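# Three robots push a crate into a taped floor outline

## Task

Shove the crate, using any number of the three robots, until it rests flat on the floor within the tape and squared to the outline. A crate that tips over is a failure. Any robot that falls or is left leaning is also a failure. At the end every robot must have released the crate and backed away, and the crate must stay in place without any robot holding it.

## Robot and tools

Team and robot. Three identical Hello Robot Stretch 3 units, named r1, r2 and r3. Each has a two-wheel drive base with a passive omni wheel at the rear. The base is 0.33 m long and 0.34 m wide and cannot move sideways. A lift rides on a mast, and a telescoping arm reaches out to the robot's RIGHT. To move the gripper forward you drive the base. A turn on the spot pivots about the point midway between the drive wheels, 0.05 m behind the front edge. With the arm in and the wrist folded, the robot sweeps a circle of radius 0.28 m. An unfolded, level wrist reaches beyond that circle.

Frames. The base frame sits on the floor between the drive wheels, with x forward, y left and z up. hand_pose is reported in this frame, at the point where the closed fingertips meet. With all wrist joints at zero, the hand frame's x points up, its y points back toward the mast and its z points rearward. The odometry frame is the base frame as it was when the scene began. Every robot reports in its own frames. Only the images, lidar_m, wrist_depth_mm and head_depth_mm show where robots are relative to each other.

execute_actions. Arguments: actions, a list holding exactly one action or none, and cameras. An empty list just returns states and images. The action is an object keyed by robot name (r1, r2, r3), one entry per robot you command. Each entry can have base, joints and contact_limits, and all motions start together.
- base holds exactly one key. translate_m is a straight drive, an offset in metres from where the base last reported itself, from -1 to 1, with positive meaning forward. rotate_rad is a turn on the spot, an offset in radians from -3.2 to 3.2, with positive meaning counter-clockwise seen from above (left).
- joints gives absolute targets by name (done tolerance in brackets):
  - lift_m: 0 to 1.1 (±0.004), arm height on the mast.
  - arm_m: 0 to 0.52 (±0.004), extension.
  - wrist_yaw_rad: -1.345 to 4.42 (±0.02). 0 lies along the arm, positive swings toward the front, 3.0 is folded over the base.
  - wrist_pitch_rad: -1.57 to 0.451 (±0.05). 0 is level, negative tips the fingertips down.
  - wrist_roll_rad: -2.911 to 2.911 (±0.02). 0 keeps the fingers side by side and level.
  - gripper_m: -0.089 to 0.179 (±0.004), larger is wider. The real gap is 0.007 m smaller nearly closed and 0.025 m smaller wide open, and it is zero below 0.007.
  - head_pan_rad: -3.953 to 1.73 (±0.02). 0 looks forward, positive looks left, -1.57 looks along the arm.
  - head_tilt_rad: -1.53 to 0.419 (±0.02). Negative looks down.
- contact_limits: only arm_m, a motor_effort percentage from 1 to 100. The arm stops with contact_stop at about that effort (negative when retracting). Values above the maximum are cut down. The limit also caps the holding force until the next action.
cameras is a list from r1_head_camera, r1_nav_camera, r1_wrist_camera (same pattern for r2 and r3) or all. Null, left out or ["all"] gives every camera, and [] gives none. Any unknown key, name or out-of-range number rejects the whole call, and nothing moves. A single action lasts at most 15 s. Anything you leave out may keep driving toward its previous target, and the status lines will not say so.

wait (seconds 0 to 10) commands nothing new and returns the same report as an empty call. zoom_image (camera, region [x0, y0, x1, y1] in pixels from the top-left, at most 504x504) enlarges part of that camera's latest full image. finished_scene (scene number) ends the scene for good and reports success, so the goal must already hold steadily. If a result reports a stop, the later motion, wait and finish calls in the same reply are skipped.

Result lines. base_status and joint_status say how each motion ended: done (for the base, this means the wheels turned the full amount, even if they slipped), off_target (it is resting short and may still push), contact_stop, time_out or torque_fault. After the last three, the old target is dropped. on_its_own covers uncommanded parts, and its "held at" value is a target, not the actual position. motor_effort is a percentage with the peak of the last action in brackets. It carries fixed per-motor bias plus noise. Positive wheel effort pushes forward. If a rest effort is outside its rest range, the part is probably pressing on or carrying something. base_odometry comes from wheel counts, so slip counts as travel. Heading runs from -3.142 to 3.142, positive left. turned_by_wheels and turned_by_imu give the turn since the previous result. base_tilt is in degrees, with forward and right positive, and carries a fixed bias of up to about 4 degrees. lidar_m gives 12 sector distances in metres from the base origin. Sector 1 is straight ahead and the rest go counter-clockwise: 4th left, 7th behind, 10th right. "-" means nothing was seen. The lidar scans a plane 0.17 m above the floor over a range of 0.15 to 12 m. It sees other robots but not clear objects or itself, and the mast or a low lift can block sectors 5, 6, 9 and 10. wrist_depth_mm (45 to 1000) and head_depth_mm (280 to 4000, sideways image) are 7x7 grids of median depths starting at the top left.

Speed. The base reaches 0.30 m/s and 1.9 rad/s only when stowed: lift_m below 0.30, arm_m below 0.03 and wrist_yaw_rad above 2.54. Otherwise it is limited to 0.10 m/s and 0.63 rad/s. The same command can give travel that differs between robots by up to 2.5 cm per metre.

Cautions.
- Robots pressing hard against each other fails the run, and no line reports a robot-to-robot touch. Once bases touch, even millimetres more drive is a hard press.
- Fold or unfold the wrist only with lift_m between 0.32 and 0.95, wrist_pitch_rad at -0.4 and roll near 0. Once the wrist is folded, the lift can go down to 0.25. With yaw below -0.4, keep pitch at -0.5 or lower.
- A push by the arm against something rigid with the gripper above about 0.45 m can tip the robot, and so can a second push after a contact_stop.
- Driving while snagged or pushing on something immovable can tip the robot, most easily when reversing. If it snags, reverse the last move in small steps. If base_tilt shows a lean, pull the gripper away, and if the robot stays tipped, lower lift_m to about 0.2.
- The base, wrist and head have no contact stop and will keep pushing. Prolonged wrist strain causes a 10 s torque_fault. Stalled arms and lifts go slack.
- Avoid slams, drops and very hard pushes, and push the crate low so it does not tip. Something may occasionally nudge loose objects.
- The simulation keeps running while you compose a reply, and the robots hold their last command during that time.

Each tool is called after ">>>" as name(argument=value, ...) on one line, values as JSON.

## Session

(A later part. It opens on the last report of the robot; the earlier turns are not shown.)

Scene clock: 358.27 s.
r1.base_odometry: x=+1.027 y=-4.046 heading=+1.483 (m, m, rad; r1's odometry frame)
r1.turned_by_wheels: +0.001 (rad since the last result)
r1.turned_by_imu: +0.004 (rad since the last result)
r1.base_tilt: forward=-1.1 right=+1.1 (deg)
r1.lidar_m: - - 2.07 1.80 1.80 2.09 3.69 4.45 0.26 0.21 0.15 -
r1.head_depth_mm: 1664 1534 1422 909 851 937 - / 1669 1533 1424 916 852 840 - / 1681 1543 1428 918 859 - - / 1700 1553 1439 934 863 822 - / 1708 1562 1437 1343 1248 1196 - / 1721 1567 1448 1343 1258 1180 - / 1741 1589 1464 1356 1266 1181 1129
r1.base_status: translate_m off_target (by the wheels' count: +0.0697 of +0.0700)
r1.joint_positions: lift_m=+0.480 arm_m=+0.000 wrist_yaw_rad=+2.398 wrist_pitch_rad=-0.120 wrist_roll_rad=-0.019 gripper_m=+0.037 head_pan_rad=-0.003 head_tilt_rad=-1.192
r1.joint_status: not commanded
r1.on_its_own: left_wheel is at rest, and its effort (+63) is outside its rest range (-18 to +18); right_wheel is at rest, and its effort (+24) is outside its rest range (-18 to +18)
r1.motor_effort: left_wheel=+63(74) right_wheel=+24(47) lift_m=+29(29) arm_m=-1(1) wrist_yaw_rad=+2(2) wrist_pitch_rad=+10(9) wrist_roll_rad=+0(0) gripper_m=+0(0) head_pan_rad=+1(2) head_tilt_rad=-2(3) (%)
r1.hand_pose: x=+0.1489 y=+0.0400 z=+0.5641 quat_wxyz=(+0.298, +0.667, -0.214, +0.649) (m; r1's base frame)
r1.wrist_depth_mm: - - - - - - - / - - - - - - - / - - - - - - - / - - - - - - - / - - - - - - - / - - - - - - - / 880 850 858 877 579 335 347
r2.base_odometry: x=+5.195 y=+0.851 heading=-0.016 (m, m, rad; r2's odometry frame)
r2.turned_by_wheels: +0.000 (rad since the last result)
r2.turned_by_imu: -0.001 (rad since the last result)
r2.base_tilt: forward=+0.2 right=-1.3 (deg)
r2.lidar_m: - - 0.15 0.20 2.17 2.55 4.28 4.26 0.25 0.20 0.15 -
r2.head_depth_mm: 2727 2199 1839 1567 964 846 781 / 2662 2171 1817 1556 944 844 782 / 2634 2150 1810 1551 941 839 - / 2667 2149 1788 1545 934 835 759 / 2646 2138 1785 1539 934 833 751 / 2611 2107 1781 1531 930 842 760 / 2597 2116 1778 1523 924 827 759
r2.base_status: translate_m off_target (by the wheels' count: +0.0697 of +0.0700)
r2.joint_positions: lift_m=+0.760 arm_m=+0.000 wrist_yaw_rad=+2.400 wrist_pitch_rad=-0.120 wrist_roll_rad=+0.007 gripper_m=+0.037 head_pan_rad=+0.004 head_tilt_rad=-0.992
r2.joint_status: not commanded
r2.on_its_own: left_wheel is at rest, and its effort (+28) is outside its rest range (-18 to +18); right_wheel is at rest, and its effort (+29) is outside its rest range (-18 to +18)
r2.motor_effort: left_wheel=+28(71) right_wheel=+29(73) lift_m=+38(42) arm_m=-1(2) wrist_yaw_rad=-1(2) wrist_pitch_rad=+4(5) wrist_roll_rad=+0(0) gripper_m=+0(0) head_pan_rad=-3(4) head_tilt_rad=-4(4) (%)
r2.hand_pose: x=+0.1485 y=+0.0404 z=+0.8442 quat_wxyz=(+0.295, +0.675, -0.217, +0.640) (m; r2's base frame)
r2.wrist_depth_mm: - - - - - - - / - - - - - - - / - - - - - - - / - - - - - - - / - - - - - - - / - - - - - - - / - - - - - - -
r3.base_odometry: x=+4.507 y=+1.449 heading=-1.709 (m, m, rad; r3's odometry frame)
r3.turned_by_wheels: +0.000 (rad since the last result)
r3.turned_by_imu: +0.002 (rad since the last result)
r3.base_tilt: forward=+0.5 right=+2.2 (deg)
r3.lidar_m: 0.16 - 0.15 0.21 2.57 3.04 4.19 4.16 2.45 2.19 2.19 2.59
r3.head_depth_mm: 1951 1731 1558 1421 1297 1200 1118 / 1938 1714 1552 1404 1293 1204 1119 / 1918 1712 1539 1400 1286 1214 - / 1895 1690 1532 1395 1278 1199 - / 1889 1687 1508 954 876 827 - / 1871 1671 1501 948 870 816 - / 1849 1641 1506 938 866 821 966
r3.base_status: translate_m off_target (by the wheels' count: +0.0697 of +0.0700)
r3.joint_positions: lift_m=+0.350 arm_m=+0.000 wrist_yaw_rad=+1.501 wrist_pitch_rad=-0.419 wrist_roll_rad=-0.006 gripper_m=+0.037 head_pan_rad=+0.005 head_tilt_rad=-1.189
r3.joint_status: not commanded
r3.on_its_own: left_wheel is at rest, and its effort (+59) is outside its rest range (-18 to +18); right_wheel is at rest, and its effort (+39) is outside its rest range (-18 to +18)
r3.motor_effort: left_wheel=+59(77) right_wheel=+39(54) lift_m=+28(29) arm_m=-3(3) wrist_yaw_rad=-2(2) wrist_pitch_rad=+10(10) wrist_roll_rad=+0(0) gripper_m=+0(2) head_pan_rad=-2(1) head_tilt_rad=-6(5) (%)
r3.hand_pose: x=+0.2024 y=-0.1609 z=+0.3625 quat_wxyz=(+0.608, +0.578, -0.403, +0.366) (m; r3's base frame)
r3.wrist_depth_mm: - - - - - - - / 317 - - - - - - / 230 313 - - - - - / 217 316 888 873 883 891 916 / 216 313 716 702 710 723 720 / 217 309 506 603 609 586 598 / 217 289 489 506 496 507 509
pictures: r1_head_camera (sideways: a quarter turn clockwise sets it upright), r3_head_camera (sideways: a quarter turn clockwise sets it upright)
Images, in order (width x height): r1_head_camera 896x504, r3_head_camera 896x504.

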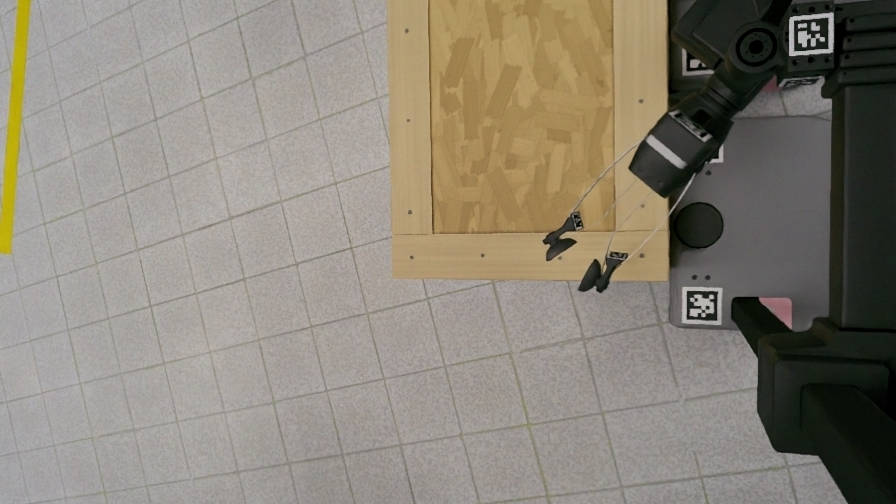

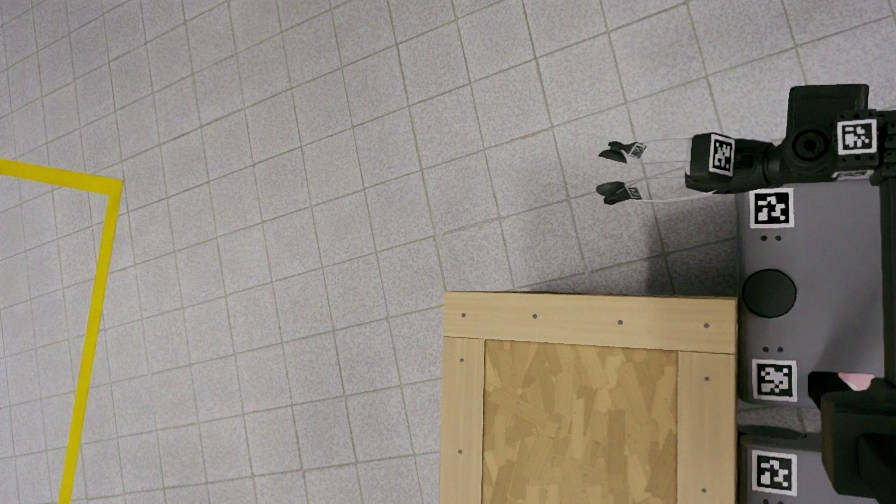

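Stable now. Longer push.

>>> execute_actions(actions=[{"r1":{"base":{"translate_m":0.3}},"r2":{"base":{"translate_m":0.3}},"r3":{"base":{"translate_m":0.3}}}], cameras=["r1_head_camera","r3_head_camera"])

Scene clock: 365.70 s.
r1.base_odometry: x=+1.053 y=-3.747 heading=+1.484 (m, m, rad; r1's odometry frame)
r1.turned_by_wheels: +0.001 (rad since the last result)
r1.turned_by_imu: -0.001 (rad since the last result)
r1.base_tilt: forward=-1.0 right=+1.1 (deg)
r1.lidar_m: - - 2.07 1.80 1.80 2.09 3.70 4.45 0.25 0.21 0.15 -
r1.head_depth_mm: 1668 1539 1411 908 850 1013 - / 1692 1539 1422 915 855 843 - / 1682 1553 1427 920 858 - - / 1704 1565 1440 928 861 822 - / 1710 1566 1440 1338 1250 1193 - / 1722 1574 1449 1347 1257 1182 - / 1729 1595 1461 1359 1256 1183 1132
r1.base_status: translate_m off_target (by the wheels' count: +0.2997 of +0.3000)
r1.joint_positions: lift_m=+0.480 arm_m=+0.000 wrist_yaw_rad=+2.398 wrist_pitch_rad=-0.120 wrist_roll_rad=-0.019 gripper_m=+0.037 head_pan_rad=-0.003 head_tilt_rad=-1.192
r1.joint_status: not commanded
r1.on_its_own: left_wheel is at rest, and its effort (+65) is outside its rest range (-18 to +18); right_wheel is at rest, and its effort (+23) is outside its rest range (-18 to +18)
r1.motor_effort: left_wheel=+65(70) right_wheel=+23(38) lift_m=+29(29) arm_m=-1(1) wrist_yaw_rad=+1(1) wrist_pitch_rad=+10(10) wrist_roll_rad=+0(0) gripper_m=+0(0) head_pan_rad=+2(2) head_tilt_rad=-2(3) (%)
r1.hand_pose: x=+0.1489 y=+0.0400 z=+0.5641 quat_wxyz=(+0.298, +0.667, -0.214, +0.649) (m; r1's base frame)
r1.wrist_depth_mm: - - - - - - - / - - - - - - - / - - - - - - - / - - - - - - - / - - - - - - - / - - - - - - - / 854 844 868 879 588 334 342
r2.base_odometry: x=+5.494 y=+0.846 heading=-0.015 (m, m, rad; r2's odometry frame)
r2.turned_by_wheels: +0.001 (rad since the last result)
r2.turned_by_imu: +0.000 (rad since the last result)
r2.base_tilt: forward=+0.2 right=-1.3 (deg)
r2.lidar_m: - - 0.15 0.20 2.17 2.54 4.27 4.28 0.26 0.20 0.15 -
r2.head_depth_mm: 2716 2181 1835 1570 965 846 780 / 2696 2174 1823 1560 943 844 780 / 2658 2143 1813 1561 940 842 - / 2643 2153 1802 1545 937 835 757 / 2614 2130 1792 1533 935 832 751 / 2608 2114 1781 1530 930 842 759 / 2611 2108 1780 1530 924 826 759
r2.base_status: translate_m off_target (by the wheels' count: +0.2996 of +0.3000)
r2.joint_positions: lift_m=+0.760 arm_m=+0.000 wrist_yaw_rad=+2.400 wrist_pitch_rad=-0.120 wrist_roll_rad=+0.007 gripper_m=+0.037 head_pan_rad=+0.004 head_tilt_rad=-0.993
r2.joint_status: not commanded
r2.on_its_own: left_wheel is at rest, and its effort (+50) is outside its rest range (-18 to +18); right_wheel is at rest, and its effort (+30) is outside its rest range (-18 to +18)
r2.motor_effort: left_wheel=+50(75) right_wheel=+30(68) lift_m=+38(43) arm_m=+0(1) wrist_yaw_rad=+0(0) wrist_pitch_rad=+4(6) wrist_roll_rad=+0(0) gripper_m=+0(0) head_pan_rad=-2(2) head_tilt_rad=-4(4) (%)
r2.hand_pose: x=+0.1486 y=+0.0405 z=+0.8442 quat_wxyz=(+0.295, +0.675, -0.217, +0.640) (m; r2's base frame)
r2.wrist_depth_mm: - - - - - - - / - - - - - - - / - - - - - - - / - - - - - - - / - - - - - - - / - - - - - - - / - - - - - - -
r3.base_odometry: x=+4.465 y=+1.152 heading=-1.709 (m, m, rad; r3's odometry frame)
r3.turned_by_wheels: +0.000 (rad since the last result)
r3.turned_by_imu: +0.000 (rad since the last result)
r3.base_tilt: forward=+0.5 right=+2.2 (deg)
r3.lidar_m: 0.16 - 0.15 0.21 2.58 3.03 4.21 4.17 2.46 2.19 2.19 2.58
r3.head_depth_mm: 1959 1750 1571 1422 1303 1202 1114 / 1944 1724 1560 1410 1293 1199 1110 / 1935 1712 1544 1404 1283 1215 - / 1915 1695 1537 1395 1277 1193 - / 1886 1683 1509 954 879 825 - / 1873 1671 1506 947 870 814 - / 1851 1646 1496 942 868 819 967
r3.base_status: translate_m off_target (by the wheels' count: +0.2997 of +0.3000)
r3.joint_positions: lift_m=+0.350 arm_m=+0.000 wrist_yaw_rad=+1.501 wrist_pitch_rad=-0.419 wrist_roll_rad=-0.006 gripper_m=+0.037 head_pan_rad=+0.005 head_tilt_rad=-1.189
r3.joint_status: not commanded
r3.on_its_own: left_wheel is at rest, and its effort (+59) is outside its rest range (-18 to +18); right_wheel is at rest, and its effort (+40) is outside its rest range (-18 to +18)
r3.motor_effort: left_wheel=+59(62) right_wheel=+40(40) lift_m=+29(28) arm_m=-3(3) wrist_yaw_rad=-2(2) wrist_pitch_rad=+10(10) wrist_roll_rad=+0(0) gripper_m=+1(0) head_pan_rad=-1(1) head_tilt_rad=-6(5) (%)
r3.hand_pose: x=+0.2024 y=-0.1609 z=+0.3625 quat_wxyz=(+0.608, +0.578, -0.403, +0.366) (m; r3's base frame)
r3.wrist_depth_mm: - - - - - - - / 318 - - - - - - / 230 310 - - - - - / 219 311 871 864 903 903 890 / 217 308 713 707 700 723 697 / 218 312 500 593 604 588 595 / 215 288 499 515 501 518 515
pictures: r1_head_camera (sideways: a quarter turn clockwise sets it upright), r3_head_camera (sideways: a quarter turn clockwise sets it upright)
Images, in order (width x height): r1_head_camera 896x504, r3_head_camera 896x504.

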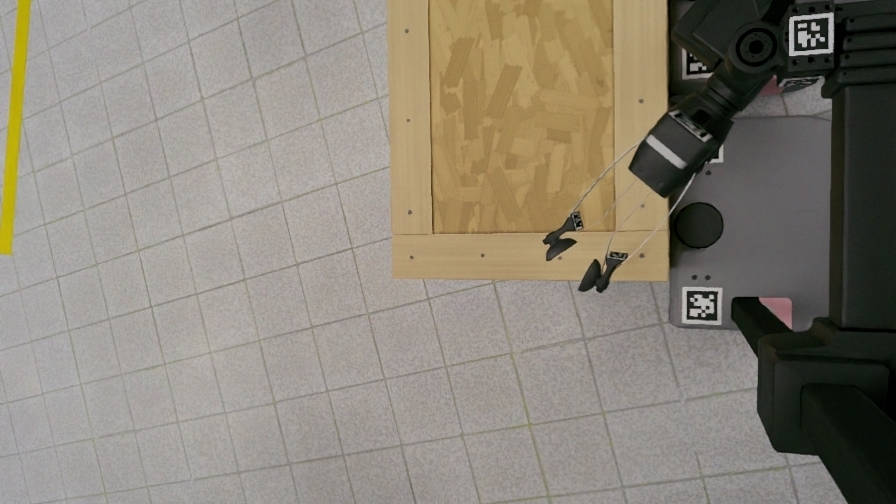

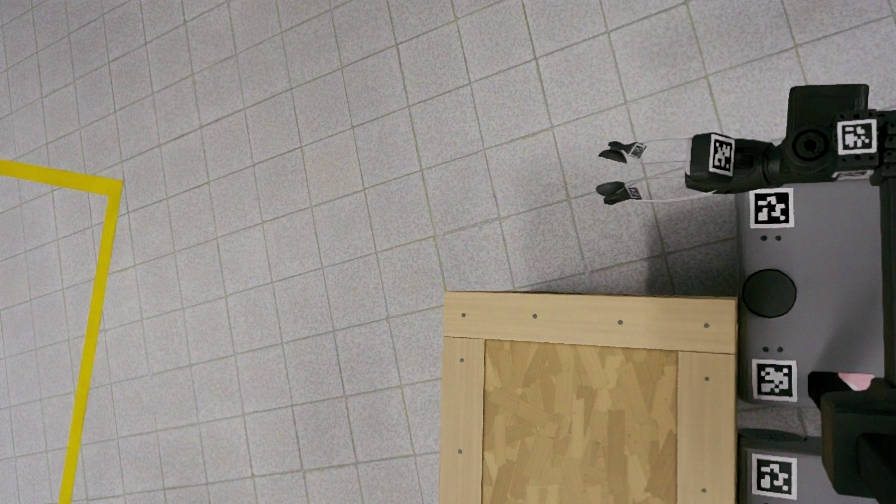

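>>> execute_actions(actions=[{"r1":{"base":{"translate_m":-0.002},"joints":{"wrist_yaw_rad":1.8}},"r2":{"base":{"translate_m":-0.002},"joints":{"wrist_yaw_rad":1.8}},"r3":{"base":{"translate_m":-0.002},"joints":{"wrist_pitch_rad":0}}}], cameras=[])

>>> execute_actions(actions=[{"r1":{"base":{"translate_m":0.08}},"r2":{"base":{"translate_m":0.08}},"r3":{"base":{"translate_m":0.08}}}], cameras=["r1_head_camera","r3_head_camera"])

Scene clock: 373.57 s.
r1.base_odometry: x=+1.053 y=-3.749 heading=+1.484 (m, m, rad; r1's odometry frame)
r1.turned_by_wheels: +0.000 (rad since the last result)
r1.turned_by_imu: +0.000 (rad since the last result)
r1.base_tilt: forward=-1.0 right=+1.1 (deg)
r1.lidar_m: - - 2.08 1.80 1.81 2.09 3.70 4.45 0.25 0.22 0.15 -
r1.head_depth_mm: 1667 1532 1418 912 850 1016 - / 1676 1533 1419 918 862 - - / 1682 1542 1426 920 855 932 - / 1698 1565 1438 929 858 848 - / 1706 1560 1437 1338 1249 1196 - / 1720 1570 1451 1351 1252 1176 - / 1719 1573 1458 1352 1260 1185 1132
r1.base_status: done
r1.joint_positions: lift_m=+0.480 arm_m=+0.000 wrist_yaw_rad=+1.802 wrist_pitch_rad=-0.120 wrist_roll_rad=-0.019 gripper_m=+0.037 head_pan_rad=-0.003 head_tilt_rad=-1.192
r1.joint_status: all done
r1.motor_effort: left_wheel=+0(60) right_wheel=+0(22) lift_m=+29(29) arm_m=-1(1) wrist_yaw_rad=-1(2) wrist_pitch_rad=+9(10) wrist_roll_rad=+0(0) gripper_m=+0(0) head_pan_rad=+2(2) head_tilt_rad=-2(2) (%)
r1.hand_pose: x=+0.2235 y=-0.0875 z=+0.5641 quat_wxyz=(+0.476, +0.575, -0.400, +0.533) (m; r1's base frame)
r1.wrist_depth_mm: - - - - - - - / - - - - - - - / - - - - - - - / - - - - - - - / - - - - - - - / - - - 416 - - - / 864 856 333 334 328 337 333
r2.base_odometry: x=+5.492 y=+0.846 heading=-0.015 (m, m, rad; r2's odometry frame)
r2.turned_by_wheels: +0.000 (rad since the last result)
r2.turned_by_imu: +0.001 (rad since the last result)
r2.base_tilt: forward=+0.2 right=-1.3 (deg)
r2.lidar_m: - - 0.15 0.21 2.17 2.54 4.27 4.29 0.26 0.21 0.15 -
r2.head_depth_mm: 2724 2165 1822 1562 964 853 - / 2683 2164 1823 1560 961 854 789 / 2645 2177 1814 1554 954 840 779 / 2637 2127 1806 1547 933 837 763 / 2619 2129 1793 1553 932 834 757 / 2610 2117 1776 1538 930 830 757 / 2593 2108 1766 1532 923 824 760
r2.base_status: done
r2.joint_positions: lift_m=+0.760 arm_m=+0.000 wrist_yaw_rad=+1.803 wrist_pitch_rad=-0.120 wrist_roll_rad=+0.007 gripper_m=+0.037 head_pan_rad=+0.004 head_tilt_rad=-0.993
r2.joint_status: all done
r2.motor_effort: left_wheel=+0(45) right_wheel=+0(28) lift_m=+39(39) arm_m=+0(1) wrist_yaw_rad=-4(2) wrist_pitch_rad=+4(4) wrist_roll_rad=+0(0) gripper_m=+0(0) head_pan_rad=-2(2) head_tilt_rad=-4(3) (%)
r2.hand_pose: x=+0.2235 y=-0.0873 z=+0.8442 quat_wxyz=(+0.470, +0.581, -0.406, +0.525) (m; r2's base frame)
r2.wrist_depth_mm: - - - - - - - / - - - - - - - / - - - - - - - / - - - - - - - / - - - - - - - / - - - - - - - / - - - - - - -
r3.base_odometry: x=+4.466 y=+1.154 heading=-1.709 (m, m, rad; r3's odometry frame)
r3.turned_by_wheels: +0.000 (rad since the last result)
r3.turned_by_imu: +0.001 (rad since the last result)
r3.base_tilt: forward=+0.5 right=+2.2 (deg)
r3.lidar_m: 0.16 - 0.15 0.22 2.57 3.04 4.19 4.14 2.46 2.18 2.19 2.58
r3.head_depth_mm: 1958 1732 1555 1415 1300 1203 1110 / 1916 1718 1552 1409 1290 1202 1112 / 1915 1707 1539 1394 1292 1209 - / 1884 1681 1525 1394 1284 1194 - / 1878 1678 1518 952 873 826 - / 1862 1664 1517 945 870 816 - / 1858 1650 1495 938 868 817 963
r3.base_status: done
r3.joint_positions: lift_m=+0.350 arm_m=+0.000 wrist_yaw_rad=+1.501 wrist_pitch_rad=-0.025 wrist_roll_rad=-0.006 gripper_m=+0.037 head_pan_rad=+0.005 head_tilt_rad=-1.189
r3.joint_status: all done
r3.motor_effort: left_wheel=-1(56) right_wheel=+0(40) lift_m=+28(29) arm_m=-3(3) wrist_yaw_rad=-2(2) wrist_pitch_rad=+13(14) wrist_roll_rad=+0(0) gripper_m=+1(0) head_pan_rad=-1(2) head_tilt_rad=-6(5) (%)
r3.hand_pose: x=+0.2336 y=-0.1629 z=+0.4581 quat_wxyz=(+0.525, +0.487, -0.509, +0.477) (m; r3's base frame)
r3.wrist_depth_mm: - - - - - - - / - - - - - - - / - - - - - - - / - - - - - - - / - - - - - - - / 253 313 - - - - - / 216 295 796 806 777 799 823
pictures: none
No camera images: the call's "cameras" was empty. Leave "cameras" out to get every camera's image.

Scene clock: 377.23 s.
r1.base_odometry: x=+1.060 y=-3.670 heading=+1.484 (m, m, rad; r1's odometry frame)
r1.turned_by_wheels: +0.000 (rad since the last result)
r1.turned_by_imu: +0.000 (rad since the last result)
r1.base_tilt: forward=-1.1 right=+1.2 (deg)
r1.lidar_m: - - 2.08 1.80 1.80 2.09 3.68 4.46 0.26 0.21 0.15 -
r1.head_depth_mm: 1669 1531 1414 911 850 1005 - / 1671 1541 1418 915 860 - - / 1692 1552 1430 918 856 820 - / 1688 1561 1442 931 861 825 - / 1709 1559 1440 1345 1248 1190 - / 1716 1576 1450 1345 1253 1177 - / 1721 1588 1464 1345 1264 1183 1132
r1.base_status: translate_m off_target (by the wheels' count: +0.0797 of +0.0800)
r1.joint_positions: lift_m=+0.480 arm_m=+0.000 wrist_yaw_rad=+1.802 wrist_pitch_rad=-0.120 wrist_roll_rad=-0.019 gripper_m=+0.037 head_pan_rad=-0.003 head_tilt_rad=-1.192
r1.joint_status: not commanded
r1.on_its_own: left_wheel is at rest, and its effort (+54) is outside its rest range (-18 to +18); right_wheel is at rest, and its effort (+29) is outside its rest range (-18 to +18)
r1.motor_effort: left_wheel=+54(74) right_wheel=+29(44) lift_m=+29(29) arm_m=-1(1) wrist_yaw_rad=+0(2) wrist_pitch_rad=+9(9) wrist_roll_rad=+0(0) gripper_m=+1(0) head_pan_rad=+2(2) head_tilt_rad=-2(2) (%)
r1.hand_pose: x=+0.2235 y=-0.0876 z=+0.5641 quat_wxyz=(+0.476, +0.575, -0.400, +0.532) (m; r1's base frame)
r1.wrist_depth_mm: - - - - - - - / - - - - - - - / - - - - - - - / - - - - - - - / - - - - - - - / - - - 413 - - - / 847 854 330 336 331 336 335
r2.base_odometry: x=+5.572 y=+0.845 heading=-0.015 (m, m, rad; r2's odometry frame)
r2.turned_by_wheels: +0.000 (rad since the last result)
r2.turned_by_imu: +0.001 (rad since the last result)
r2.base_tilt: forward=+0.1 right=-1.3 (deg)
r2.lidar_m: - - 0.15 0.20 2.17 2.54 4.28 4.27 0.26 0.20 0.15 -
r2.head_depth_mm: 2710 2205 1829 1568 965 859 - / 2693 2166 1814 1564 963 858 790 / 2689 2174 1805 1559 955 841 767 / 2651 2153 1819 1550 937 836 759 / 2637 2135 1794 1537 932 834 758 / 2618 2133 1793 1536 927 829 758 / 2596 2106 1759 1516 926 825 760
r2.base_status: translate_m off_target (by the wheels' count: +0.0797 of +0.0800)
r2.joint_positions: lift_m=+0.760 arm_m=+0.000 wrist_yaw_rad=+1.801 wrist_pitch_rad=-0.120 wrist_roll_rad=+0.007 gripper_m=+0.037 head_pan_rad=+0.004 head_tilt_rad=-0.993
r2.joint_status: not commanded
r2.on_its_own: left_wheel is at rest, and its effort (+29) is outside its rest range (-18 to +18); right_wheel is at rest, and its effort (+28) is outside its rest range (-18 to +18)
r2.motor_effort: left_wheel=+29(74) right_wheel=+28(68) lift_m=+39(42) arm_m=+1(0) wrist_yaw_rad=-1(2) wrist_pitch_rad=+4(5) wrist_roll_rad=+0(0) gripper_m=+0(0) head_pan_rad=-2(2) head_tilt_rad=-4(3) (%)
r2.hand_pose: x=+0.2236 y=-0.0877 z=+0.8442 quat_wxyz=(+0.471, +0.581, -0.407, +0.525) (m; r2's base frame)
r2.wrist_depth_mm: - - - - - - - / - - - - - - - / - - - - - - - / - - - - - - - / - - - - - - - / - - - - - - - / - - - - - - -
r3.base_odometry: x=+4.455 y=+1.075 heading=-1.708 (m, m, rad; r3's odometry frame)
r3.turned_by_wheels: +0.000 (rad since the last result)
r3.turned_by_imu: +0.000 (rad since the last result)
r3.base_tilt: forward=+0.4 right=+2.2 (deg)
r3.lidar_m: 0.16 - 0.15 0.21 2.58 3.02 4.20 4.17 2.47 2.19 2.19 2.58
r3.head_depth_mm: 1961 1734 1558 1422 1303 1199 1116 / 1945 1723 1547 1419 1284 1193 1119 / 1920 1709 1545 1403 1285 1214 - / 1891 1688 1535 1394 1273 1194 - / 1890 1670 1518 950 877 824 - / 1860 1658 1513 946 872 813 - / 1856 1662 1488 941 867 818 964
r3.base_status: translate_m off_target (by the wheels' count: +0.0796 of +0.0800)
r3.joint_positions: lift_m=+0.350 arm_m=+0.000 wrist_yaw_rad=+1.501 wrist_pitch_rad=-0.024 wrist_roll_rad=-0.006 gripper_m=+0.037 head_pan_rad=+0.005 head_tilt_rad=-1.189
r3.joint_status: not commanded
r3.on_its_own: left_wheel is at rest, and its effort (+61) is outside its rest range (-18 to +18); right_wheel is at rest, and its effort (+40) is outside its rest range (-18 to +18)
r3.motor_effort: left_wheel=+61(67) right_wheel=+40(49) lift_m=+28(28) arm_m=-3(3) wrist_yaw_rad=-2(2) wrist_pitch_rad=+13(13) wrist_roll_rad=+0(0) gripper_m=+1(1) head_pan_rad=-1(1) head_tilt_rad=-6(6) (%)
r3.hand_pose: x=+0.2336 y=-0.1629 z=+0.4583 quat_wxyz=(+0.525, +0.487, -0.509, +0.477) (m; r3's base frame)
r3.wrist_depth_mm: - - - - - - - / - - - - - - - / - - - - - - - / - - - - - - - / - - - - - - - / 256 319 - - - - - / 217 295 765 820 751 796 795
pictures: r1_head_camera (sideways: a quarter turn clockwise sets it upright), r3_head_camera (sideways: a quarter turn clockwise sets it upright)
Images, in order (width x height): r1_head_camera 896x504, r3_head_camera 896x504.

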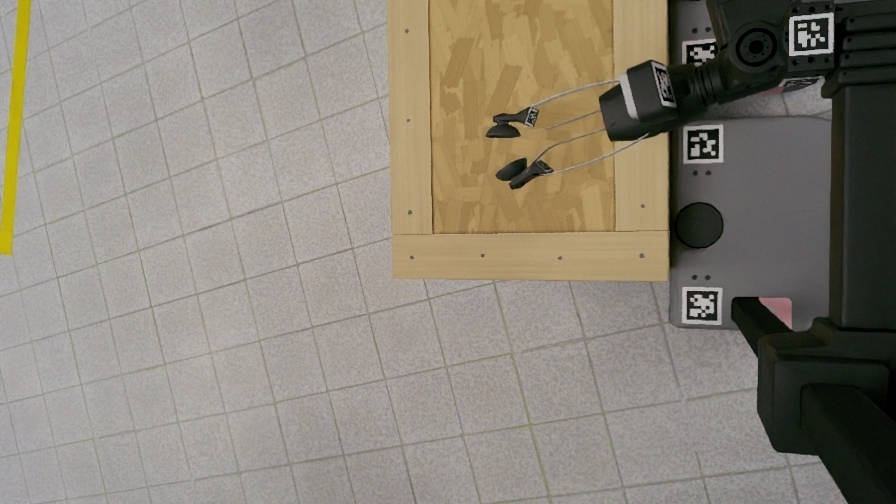

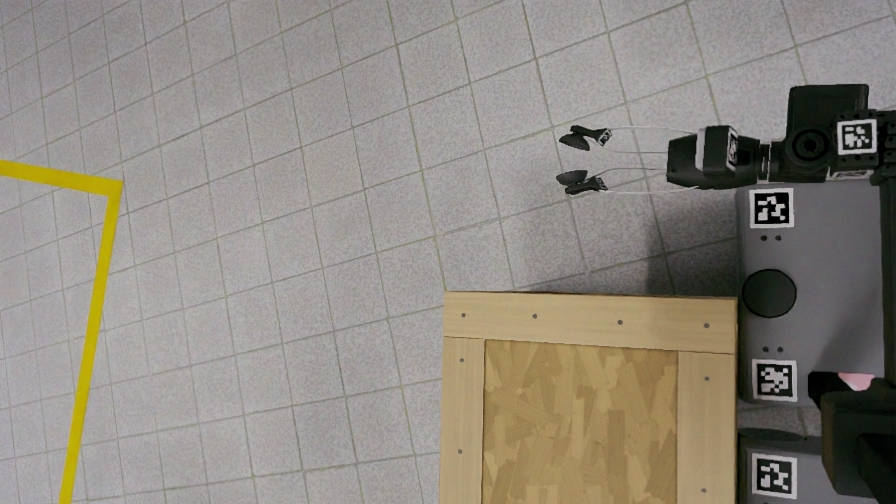

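>>> execute_actions(actions=[{"r1":{"base":{"translate_m":-0.45},"joints":{"wrist_yaw_rad":2.2}},"r2":{"base":{"translate_m":-1.0},"joints":{"wrist_yaw_rad":2.2}},"r3":{"base":{"translate_m":-0.45},"joints":{"wrist_yaw_rad":2.2}}}], cameras=[])

>>> execute_actions(actions=[{"r1":{"base":{"rotate_rad":-2.96},"joints":{"lift_m":0.4,"head_pan_rad":-3.14}},"r2":{"base":{"rotate_rad":-3.12},"joints":{"head_pan_rad":-3.14}},"r3":{"base":{"rotate_rad":-2.94},"joints":{"lift_m":0.4,"head_pan_rad":-3.14}}}], cameras=[])

>>> execute_actions(actions=[{"r1":{"base":{"translate_m":-0.18}},"r2":{"base":{"translate_m":-0.3}},"r3":{"base":{"translate_m":-0.18}}}], cameras=[])

>>> execute_actions(actions=[{"r1":{"base":{"rotate_rad":-0.16}},"r2":{"base":{"rotate_rad":-0.04}},"r3":{"base":{"rotate_rad":-0.2}}}], cameras=["r1_head_camera","r2_head_camera","r3_head_camera","r2_nav_camera"])

Scene clock: 402.67 s.
r1.base_odometry: x=+1.021 y=-4.118 heading=+1.484 (m, m, rad; r1's odometry frame)
r1.turned_by_wheels: +0.000 (rad since the last result)
r1.turned_by_imu: -0.001 (rad since the last result)
r1.base_tilt: forward=-1.0 right=+1.1 (deg)
r1.lidar_m: 0.50 3.39 1.95 1.69 1.69 1.96 3.42 0.64 3.59 0.67 0.72 0.52
r1.head_depth_mm: 1660 1060 989 1275 1227 1173 - / 1674 1066 994 1282 1236 - - / 1682 1068 999 1288 1242 - - / 1694 1086 1011 1301 1246 1194 - / 1701 1557 1440 1342 1249 1193 - / 1727 1577 1451 1344 1257 1178 - / 1726 1580 1461 1350 1256 1181 1135
r1.base_status: done
r1.joint_positions: lift_m=+0.480 arm_m=+0.000 wrist_yaw_rad=+2.198 wrist_pitch_rad=-0.120 wrist_roll_rad=-0.019 gripper_m=+0.037 head_pan_rad=-0.003 head_tilt_rad=-1.192
r1.joint_status: all done
r1.motor_effort: left_wheel=+0(50) right_wheel=+0(28) lift_m=+29(29) arm_m=-1(0) wrist_yaw_rad=+3(1) wrist_pitch_rad=+9(9) wrist_roll_rad=+0(0) gripper_m=+0(0) head_pan_rad=+2(1) head_tilt_rad=-3(3) (%)
r1.hand_pose: x=+0.1823 y=+0.0024 z=+0.5641 quat_wxyz=(+0.362, +0.642, -0.279, +0.616) (m; r1's base frame)
r1.wrist_depth_mm: - - - - - - - / - - - - - - - / - - - - - - - / - - - - - - - / - - - - - 563 558 / - - - - 478 442 417 / 863 867 843 855 524 437 380
r2.base_odometry: x=+4.572 y=+0.860 heading=-0.015 (m, m, rad; r2's odometry frame)
r2.turned_by_wheels: +0.000 (rad since the last result)
r2.turned_by_imu: +0.002 (rad since the last result)
r2.base_tilt: forward=+0.2 right=-1.3 (deg)
r2.lidar_m: 1.04 0.64 0.70 1.93 1.93 2.26 3.32 3.32 3.22 2.78 2.81 0.53
r2.head_depth_mm: 2694 2178 1707 762 757 1143 1125 / 2687 2171 1709 1540 1143 1154 - / 2663 1497 1393 1552 1334 1207 1108 / 2652 1483 1373 1552 1380 1210 1095 / 2645 1471 1371 1536 1359 1184 1093 / 2605 1463 1355 1540 1327 1182 1086 / 2615 1452 1340 811 1169 1093 1083
r2.base_status: done
r2.joint_positions: lift_m=+0.760 arm_m=+0.000 wrist_yaw_rad=+2.197 wrist_pitch_rad=-0.120 wrist_roll_rad=+0.007 gripper_m=+0.037 head_pan_rad=+0.004 head_tilt_rad=-0.993
r2.joint_status: all done
r2.motor_effort: left_wheel=+0(26) right_wheel=+0(26) lift_m=+39(38) arm_m=+0(0) wrist_yaw_rad=+1(3) wrist_pitch_rad=+4(4) wrist_roll_rad=+0(0) gripper_m=+0(1) head_pan_rad=-2(3) head_tilt_rad=-4(4) (%)
r2.hand_pose: x=+0.1824 y=+0.0025 z=+0.8442 quat_wxyz=(+0.358, +0.650, -0.284, +0.607) (m; r2's base frame)
r2.wrist_depth_mm: - - - - - - - / - - - - - - - / - - - - - - - / - - - - - - - / - - 618 602 - - - / - - - - - 960 874 / - - - - - 931 832
r3.base_odometry: x=+4.516 y=+1.521 heading=-1.708 (m, m, rad; r3's odometry frame)
r3.turned_by_wheels: +0.000 (rad since the last result)
r3.turned_by_imu: +0.003 (rad since the last result)
r3.base_tilt: forward=+0.6 right=+2.3 (deg)
r3.lidar_m: 0.50 0.52 0.72 0.78 2.47 0.65 3.76 3.78 2.58 2.29 2.29 2.70
r3.head_depth_mm: 1949 1750 1568 1412 1300 1201 1113 / 1925 1721 1539 1408 1290 1199 1099 / 1885 1698 1542 1407 1287 1197 - / 1917 1706 1529 1386 1283 1212 - / 1870 1684 1046 1105 1273 1191 - / 1872 1673 1039 1109 1261 1179 - / 1847 1652 1036 1112 1263 1165 1103
r3.base_status: done
r3.joint_positions: lift_m=+0.350 arm_m=+0.000 wrist_yaw_rad=+2.197 wrist_pitch_rad=-0.024 wrist_roll_rad=-0.006 gripper_m=+0.037 head_pan_rad=+0.005 head_tilt_rad=-1.189
r3.joint_status: all done
r3.motor_effort: left_wheel=+0(56) right_wheel=+0(38) lift_m=+28(29) arm_m=-3(3) wrist_yaw_rad=+4(6) wrist_pitch_rad=+13(13) wrist_roll_rad=+0(0) gripper_m=-1(0) head_pan_rad=-2(1) head_tilt_rad=-6(5) (%)
r3.hand_pose: x=+0.1858 y=+0.0045 z=+0.4584 quat_wxyz=(+0.331, +0.631, -0.313, +0.628) (m; r3's base frame)
r3.wrist_depth_mm: - - - - - - - / - - - - - - - / - - - - - - - / - - 749 761 806 - - / - - 738 548 452 - - / - 965 796 569 449 - - / 780 784 717 593 497 757 804
pictures: none
No camera images: the call's "cameras" was empty. Leave "cameras" out to get every camera's image.

Scene clock: 408.57 s.
r1.base_odometry: x=+1.021 y=-4.118 heading=-1.475 (m, m, rad; r1's odometry frame)
r1.turned_by_wheels: -2.960 (rad since the last result)
r1.turned_by_imu: -2.988 (rad since the last result)
r1.base_tilt: forward=-1.1 right=+1.1 (deg)
r1.lidar_m: 4.00 0.65 3.26 0.78 0.61 0.50 0.50 2.57 1.79 1.68 1.72 2.24
r1.head_depth_mm: 1666 1060 975 1200 1242 1143 1083 / 1677 1067 987 1202 - 1136 1089 / 1686 1495 1000 1227 - 1138 1096 / 1684 1551 1438 1334 - - 1096 / 1709 1564 1449 1339 1273 - 1096 / 1713 1575 1444 1343 1266 1158 1107 / 1739 1582 1465 1350 1262 1180 1113
r1.base_status: done
r1.joint_positions: lift_m=+0.400 arm_m=+0.000 wrist_yaw_rad=+2.198 wrist_pitch_rad=-0.120 wrist_roll_rad=-0.019 gripper_m=+0.037 head_pan_rad=-3.133 head_tilt_rad=-1.192
r1.joint_status: all done
r1.motor_effort: left_wheel=+2(8) right_wheel=-1(5) lift_m=+26(27) arm_m=-1(1) wrist_yaw_rad=+2(2) wrist_pitch_rad=+9(10) wrist_roll_rad=+0(0) gripper_m=+0(1) head_pan_rad=-5(45) head_tilt_rad=-3(3) (%)
r1.hand_pose: x=+0.1823 y=+0.0024 z=+0.4842 quat_wxyz=(+0.362, +0.642, -0.279, +0.616) (m; r1's base frame)
r1.wrist_depth_mm: - - - - - - - / - - - - - - - / - - - - - - - / - - - - - - - / - - - - - - - / 952 954 - 674 - 928 848 / 639 727 593 566 695 749 727
r2.base_odometry: x=+4.572 y=+0.860 heading=-3.135 (m, m, rad; r2's odometry frame)
r2.turned_by_wheels: -3.120 (rad since the last result)
r2.turned_by_imu: -3.083 (rad since the last result)
r2.base_tilt: forward=+0.2 right=-1.4 (deg)
r2.lidar_m: 3.32 3.33 3.16 2.78 2.80 0.65 1.04 0.64 2.17 1.93 1.93 2.31
r2.head_depth_mm: 2731 2208 985 1645 - - - / 2713 2122 1349 873 - - 1074 / 2678 1503 1391 1607 - - - / 2689 1479 1399 1592 - - - / 2623 1472 1389 1537 1359 - - / 2626 1471 1397 1532 1297 - 1085 / 2596 1993 858 1280 1240 - 1081
r2.base_status: done
r2.joint_positions: lift_m=+0.760 arm_m=+0.000 wrist_yaw_rad=+2.198 wrist_pitch_rad=-0.120 wrist_roll_rad=+0.007 gripper_m=+0.037 head_pan_rad=-3.133 head_tilt_rad=-0.993
r2.joint_status: all done
r2.motor_effort: left_wheel=+1(5) right_wheel=-2(5) lift_m=+39(38) arm_m=+0(0) wrist_yaw_rad=+1(1) wrist_pitch_rad=+4(4) wrist_roll_rad=+0(0) gripper_m=+0(0) head_pan_rad=-4(47) head_tilt_rad=-4(4) (%)
r2.hand_pose: x=+0.1824 y=+0.0025 z=+0.8442 quat_wxyz=(+0.358, +0.650, -0.284, +0.607) (m; r2's base frame)
r2.wrist_depth_mm: - - - - - - - / - - - - - - - / - - - - - - - / - - - - - - - / - - - - - - - / - - - - - - - / - - - - - - -
r3.base_odometry: x=+4.516 y=+1.521 heading=+1.635 (m, m, rad; r3's odometry frame)
r3.turned_by_wheels: -2.940 (rad since the last result)
r3.turned_by_imu: -2.949 (rad since the last result)
r3.base_tilt: forward=+0.5 right=+2.2 (deg)
r3.lidar_m: 3.77 3.31 2.37 2.29 2.36 3.17 0.50 0.56 0.68 0.78 0.54 0.53
r3.head_depth_mm: 1954 1731 1564 1416 1316 1181 1118 / 1946 1702 1557 1416 1305 1165 1107 / 1921 1695 1521 1405 - - 1099 / 1908 1696 1049 1192 - - 1087 / 1879 1153 1046 1208 1290 - 1080 / 1874 1145 1038 1270 1258 - - / 1867 1141 1046 1311 1259 - 1065
r3.base_status: done
r3.joint_positions: lift_m=+0.400 arm_m=+0.000 wrist_yaw_rad=+2.197 wrist_pitch_rad=-0.023 wrist_roll_rad=-0.006 gripper_m=+0.037 head_pan_rad=-3.133 head_tilt_rad=-1.189
r3.joint_status: all done
r3.motor_effort: left_wheel=+2(7) right_wheel=-2(5) lift_m=+30(31) arm_m=-3(3) wrist_yaw_rad=+3(4) wrist_pitch_rad=+12(13) wrist_roll_rad=+0(0) gripper_m=+0(0) head_pan_rad=-3(29) head_tilt_rad=-6(6) (%)
r3.hand_pose: x=+0.1858 y=+0.0045 z=+0.5086 quat_wxyz=(+0.330, +0.631, -0.313, +0.628) (m; r3's base frame)
r3.wrist_depth_mm: - - - - - - - / - - - - - - - / - - - - - - - / - - - - - - - / - - - - - - - / - - - - - - - / 831 827 879 850 868 869 872
pictures: none
No camera images: the call's "cameras" was empty. Leave "cameras" out to get every camera's image.

Scene clock: 413.00 s.
r1.base_odometry: x=+1.004 y=-3.939 heading=-1.475 (m, m, rad; r1's odometry frame)
r1.turned_by_wheels: +0.000 (rad since the last result)
r1.turned_by_imu: -0.001 (rad since the last result)
r1.base_tilt: forward=-1.0 right=+1.2 (deg)
r1.lidar_m: 4.19 0.57 0.64 0.77 0.40 0.32 0.32 2.61 1.80 1.70 1.73 2.26
r1.head_depth_mm: 1668 1527 976 920 1185 1142 1082 / 1673 1536 986 922 - 1137 1090 / 1683 1548 1007 935 - 1134 1096 / 1698 1559 1431 1335 - - 1098 / 1713 1564 1444 1339 1275 - 1096 / 1717 1573 1443 1349 1269 1160 1104 / 1723 1580 1455 1351 1260 1184 1109
r1.base_status: done
r1.joint_positions: lift_m=+0.400 arm_m=+0.000 wrist_yaw_rad=+2.198 wrist_pitch_rad=-0.120 wrist_roll_rad=-0.019 gripper_m=+0.037 head_pan_rad=-3.133 head_tilt_rad=-1.192
r1.joint_status: not commanded
r1.motor_effort: left_wheel=+3(4) right_wheel=-2(5) lift_m=+26(26) arm_m=-1(1) wrist_yaw_rad=+1(1) wrist_pitch_rad=+9(9) wrist_roll_rad=+0(0) gripper_m=+0(0) head_pan_rad=-4(3) head_tilt_rad=-3(2) (%)
r1.hand_pose: x=+0.1823 y=+0.0024 z=+0.4842 quat_wxyz=(+0.362, +0.642, -0.279, +0.616) (m; r1's base frame)
r1.wrist_depth_mm: - - - - - - - / - - - - - - - / - - - - - - - / - - - - - - - / - - - - - - - / 926 952 - 912 - 929 877 / 637 686 536 576 740 751 732
r2.base_odometry: x=+4.872 y=+0.862 heading=-3.135 (m, m, rad; r2's odometry frame)
r2.turned_by_wheels: +0.000 (rad since the last result)
r2.turned_by_imu: +0.001 (rad since the last result)
r2.base_tilt: forward=+0.2 right=-1.3 (deg)
r2.lidar_m: 3.60 3.62 3.07 2.74 0.53 0.53 0.75 0.56 0.57 1.99 2.00 2.37
r2.head_depth_mm: 2736 2175 1833 1150 - - - / 2715 2172 1258 1152 - - 1072 / 2678 2176 1250 1151 - - - / 2624 2167 1238 1171 - - - / 2630 2141 1236 1277 1351 - - / 2637 2125 1235 1270 1319 - 1086 / 2583 2113 1224 1133 1149 - 1082
r2.base_status: done
r2.joint_positions: lift_m=+0.760 arm_m=+0.000 wrist_yaw_rad=+2.198 wrist_pitch_rad=-0.120 wrist_roll_rad=+0.007 gripper_m=+0.037 head_pan_rad=-3.133 head_tilt_rad=-0.993
r2.joint_status: not commanded
r2.motor_effort: left_wheel=+1(3) right_wheel=-2(5) lift_m=+39(38) arm_m=+0(1) wrist_yaw_rad=+1(2) wrist_pitch_rad=+4(4) wrist_roll_rad=+0(0) gripper_m=+0(0) head_pan_rad=-4(4) head_tilt_rad=-3(3) (%)
r2.hand_pose: x=+0.1824 y=+0.0025 z=+0.8442 quat_wxyz=(+0.358, +0.650, -0.284, +0.607) (m; r2's base frame)
r2.wrist_depth_mm: - - - - - - - / - - - - - - - / - - - - - - - / - - - - - - - / - - - - - - - / - - - - - - - / - - - - - - -
r3.base_odometry: x=+4.528 y=+1.341 heading=+1.635 (m, m, rad; r3's odometry frame)
r3.turned_by_wheels: +0.000 (rad since the last result)
r3.turned_by_imu: +0.001 (rad since the last result)
r3.base_tilt: forward=+0.5 right=+2.2 (deg)
r3.lidar_m: 3.95 3.30 2.37 2.28 2.35 0.32 0.32 0.37 0.61 0.77 0.41 0.43
r3.head_depth_mm: 1954 1728 1564 1418 1311 1172 1112 / 1946 1721 1560 1421 1315 1169 1101 / 1914 1704 1515 1385 - - 1103 / 1896 1691 1056 957 - - 1087 / 1887 1670 1050 955 1192 - 1081 / 1865 1653 1041 960 1244 - - / 1838 1649 1034 963 1238 - 1066
r3.base_status: done
r3.joint_positions: lift_m=+0.400 arm_m=+0.000 wrist_yaw_rad=+2.197 wrist_pitch_rad=-0.023 wrist_roll_rad=-0.006 gripper_m=+0.037 head_pan_rad=-3.133 head_tilt_rad=-1.189
r3.joint_status: not commanded
r3.motor_effort: left_wheel=+2(4) right_wheel=-1(6) lift_m=+30(30) arm_m=-3(3) wrist_yaw_rad=+4(4) wrist_pitch_rad=+12(12) wrist_roll_rad=+0(0) gripper_m=+0(0) head_pan_rad=-2(2) head_tilt_rad=-6(6) (%)
r3.hand_pose: x=+0.1858 y=+0.0045 z=+0.5086 quat_wxyz=(+0.330, +0.631, -0.313, +0.628) (m; r3's base frame)
r3.wrist_depth_mm: - - - - - - - / - - - - - - - / - - - - - - - / - - - - - - - / - - - - - - - / - - - - - - - / 829 844 861 860 858 900 882
pictures: none
No camera images: the call's "cameras" was empty. Leave "cameras" out to get every camera's image.

Scene clock: 414.27 s.
r1.base_odometry: x=+1.004 y=-3.939 heading=-1.635 (m, m, rad; r1's odometry frame)
r1.turned_by_wheels: -0.160 (rad since the last result)
r1.turned_by_imu: -0.161 (rad since the last result)
r1.base_tilt: forward=-1.1 right=+1.2 (deg)
r1.lidar_m: 3.63 0.57 0.57 0.77 0.45 0.33 0.32 3.28 1.93 1.70 1.70 2.01
r1.head_depth_mm: 1657 1526 978 928 1238 1144 994 / 1678 1540 981 924 - 1136 1088 / 1687 1546 987 937 - 1136 1095 / 1705 1564 1405 1304 - - 1098 / 1710 1563 1444 1340 1275 - 1094 / 1722 1579 1453 1350 1265 1162 1106 / 1739 1587 1455 1358 1263 1186 1111
r1.base_status: done
r1.joint_positions: lift_m=+0.400 arm_m=+0.000 wrist_yaw_rad=+2.198 wrist_pitch_rad=-0.120 wrist_roll_rad=-0.019 gripper_m=+0.037 head_pan_rad=-3.133 head_tilt_rad=-1.192
r1.joint_status: not commanded
r1.motor_effort: left_wheel=+3(8) right_wheel=-1(5) lift_m=+26(26) arm_m=-2(1) wrist_yaw_rad=+2(2) wrist_pitch_rad=+9(9) wrist_roll_rad=+0(1) gripper_m=+1(0) head_pan_rad=-4(4) head_tilt_rad=-2(3) (%)
r1.hand_pose: x=+0.1823 y=+0.0024 z=+0.4842 quat_wxyz=(+0.362, +0.642, -0.279, +0.616) (m; r1's base frame)
r1.wrist_depth_mm: - - - - - - - / - - - - - - - / - - - - - - - / - - - - - - - / - - - - - - - / 934 665 - 953 - 967 937 / 714 542 540 728 724 748 758
r2.base_odometry: x=+4.872 y=+0.862 heading=+3.109 (m, m, rad; r2's odometry frame)
r2.turned_by_wheels: -0.040 (rad since the last result)
r2.turned_by_imu: -0.039 (rad since the last result)
r2.base_tilt: forward=+0.2 right=-1.3 (deg)
r2.lidar_m: 3.61 3.60 3.14 2.74 0.55 0.53 0.74 0.55 0.56 1.99 1.99 2.33
r2.head_depth_mm: 2728 2186 1833 861 - - - / 2693 2182 1264 832 - - 1072 / 2659 2165 1255 1163 - - - / 2704 2166 1250 1172 - - - / 2642 2149 1239 1267 1360 - - / 2629 2123 1237 1255 1321 - 1086 / 2596 2124 1226 1120 1137 - 1080
r2.base_status: done
r2.joint_positions: lift_m=+0.760 arm_m=+0.000 wrist_yaw_rad=+2.198 wrist_pitch_rad=-0.120 wrist_roll_rad=+0.007 gripper_m=+0.037 head_pan_rad=-3.133 head_tilt_rad=-0.993
r2.joint_status: not commanded
r2.motor_effort: left_wheel=+1(5) right_wheel=-2(6) lift_m=+39(38) arm_m=+0(0) wrist_yaw_rad=+2(1) wrist_pitch_rad=+4(4) wrist_roll_rad=+0(0) gripper_m=+0(0) head_pan_rad=-4(4) head_tilt_rad=-4(4) (%)
r2.hand_pose: x=+0.1824 y=+0.0025 z=+0.8442 quat_wxyz=(+0.358, +0.650, -0.284, +0.607) (m; r2's base frame)
r2.wrist_depth_mm: - - - - - - - / - - - - - - - / - - - - - - - / - - - - - - - / - - - - - - - / - - - - - - - / - - - - - - -
r3.base_odometry: x=+4.528 y=+1.341 heading=+1.435 (m, m, rad; r3's odometry frame)
r3.turned_by_wheels: -0.200 (rad since the last result)
r3.turned_by_imu: -0.200 (rad since the last result)
r3.base_tilt: forward=+0.5 right=+2.2 (deg)
r3.lidar_m: 3.95 3.96 2.56 2.28 2.29 2.71 0.32 0.34 0.47 0.66 0.55 0.41
r3.head_depth_mm: 1969 1725 1567 1417 1316 1180 1113 / 1937 1711 1544 1408 1306 1169 1107 / 1904 1707 1540 1397 - - 1102 / 1895 1700 1508 1348 - - 1086 / 1889 1684 1044 956 1131 - 1081 / 1868 1676 1042 948 1227 - - / 1851 1642 1028 940 1210 - 1067
r3.base_status: done
r3.joint_positions: lift_m=+0.400 arm_m=+0.000 wrist_yaw_rad=+2.197 wrist_pitch_rad=-0.023 wrist_roll_rad=-0.006 gripper_m=+0.037 head_pan_rad=-3.133 head_tilt_rad=-1.189
r3.joint_status: not commanded
r3.motor_effort: left_wheel=+2(7) right_wheel=-2(4) lift_m=+30(30) arm_m=-4(4) wrist_yaw_rad=+3(4) wrist_pitch_rad=+12(12) wrist_roll_rad=+0(0) gripper_m=+0(0) head_pan_rad=-2(2) head_tilt_rad=-6(5) (%)
r3.hand_pose: x=+0.1858 y=+0.0045 z=+0.5086 quat_wxyz=(+0.330, +0.631, -0.313, +0.628) (m; r3's base frame)
r3.wrist_depth_mm: - - - - - - - / - - - - - - - / - - - - - - - / - - - - - - - / - - - - - - - / - - - - - - - / 851 873 860 867 854 873 885
pictures: r1_head_camera (sideways: a quarter turn clockwise sets it upright), r2_head_camera (sideways: a quarter turn clockwise sets it upright), r2_nav_camera (sideways: a quarter turn counterclockwise sets it upright), r3_head_camera (sideways: a quarter turn clockwise sets it upright)
Images, in order (width x height): r1_head_camera 896x504, r2_head_camera 896x504, r2_nav_camera 672x504, r3_head_camera 896x504.

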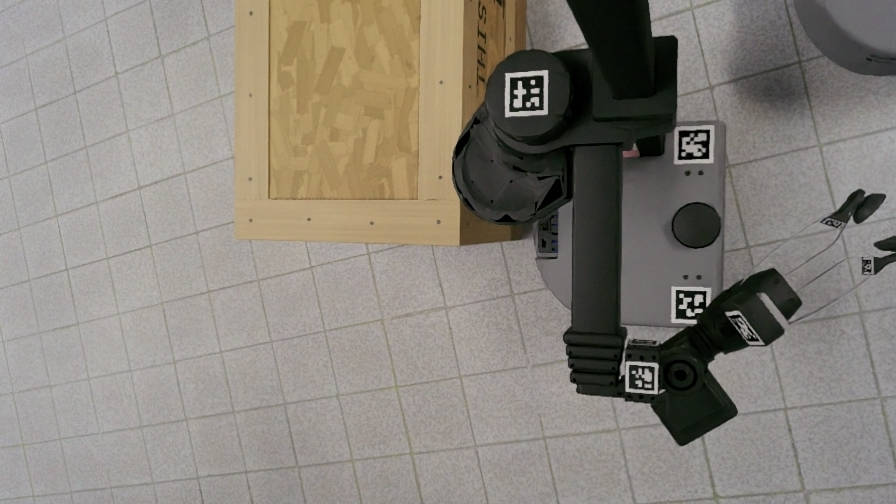

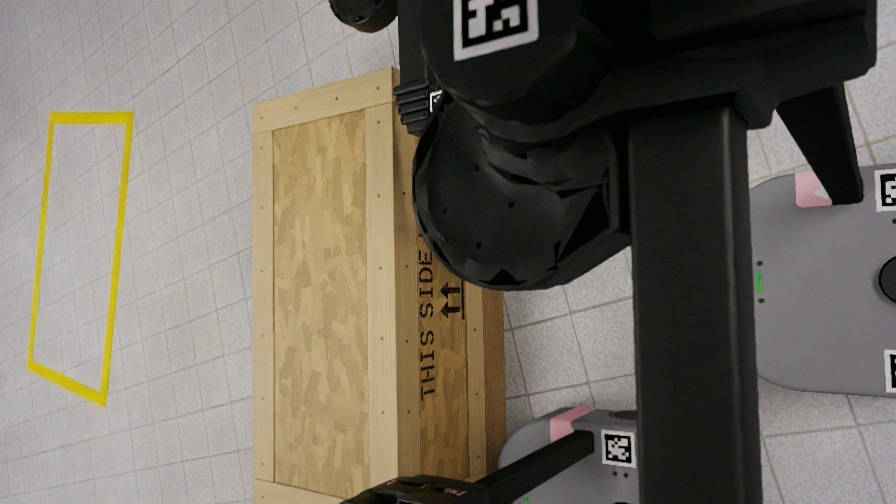

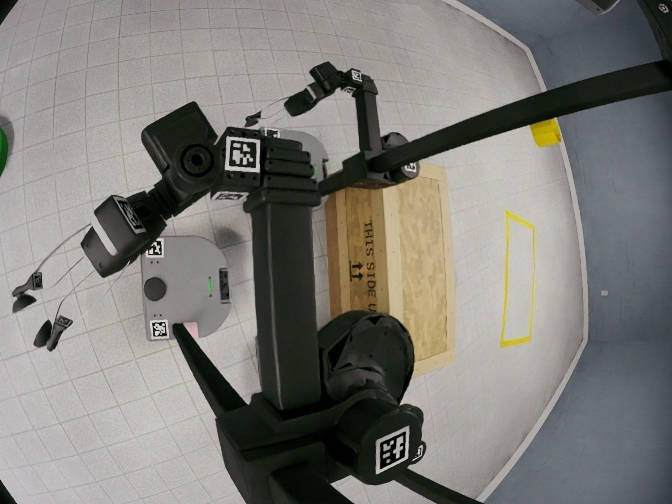

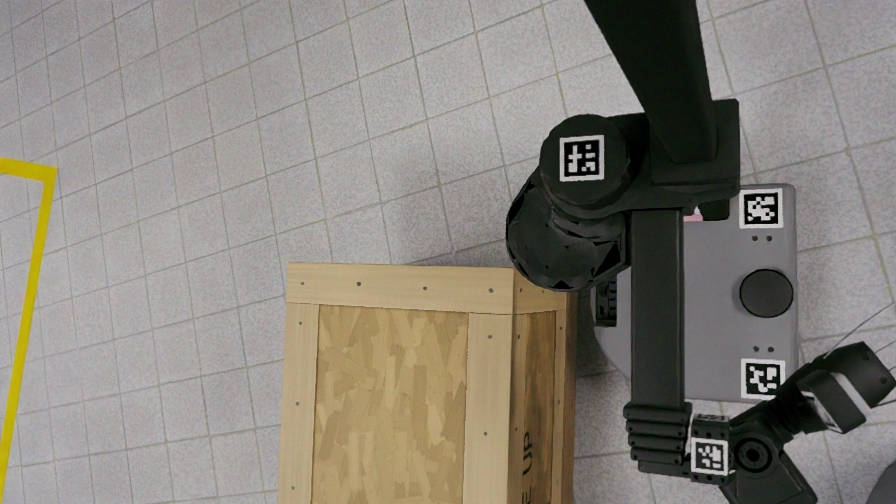

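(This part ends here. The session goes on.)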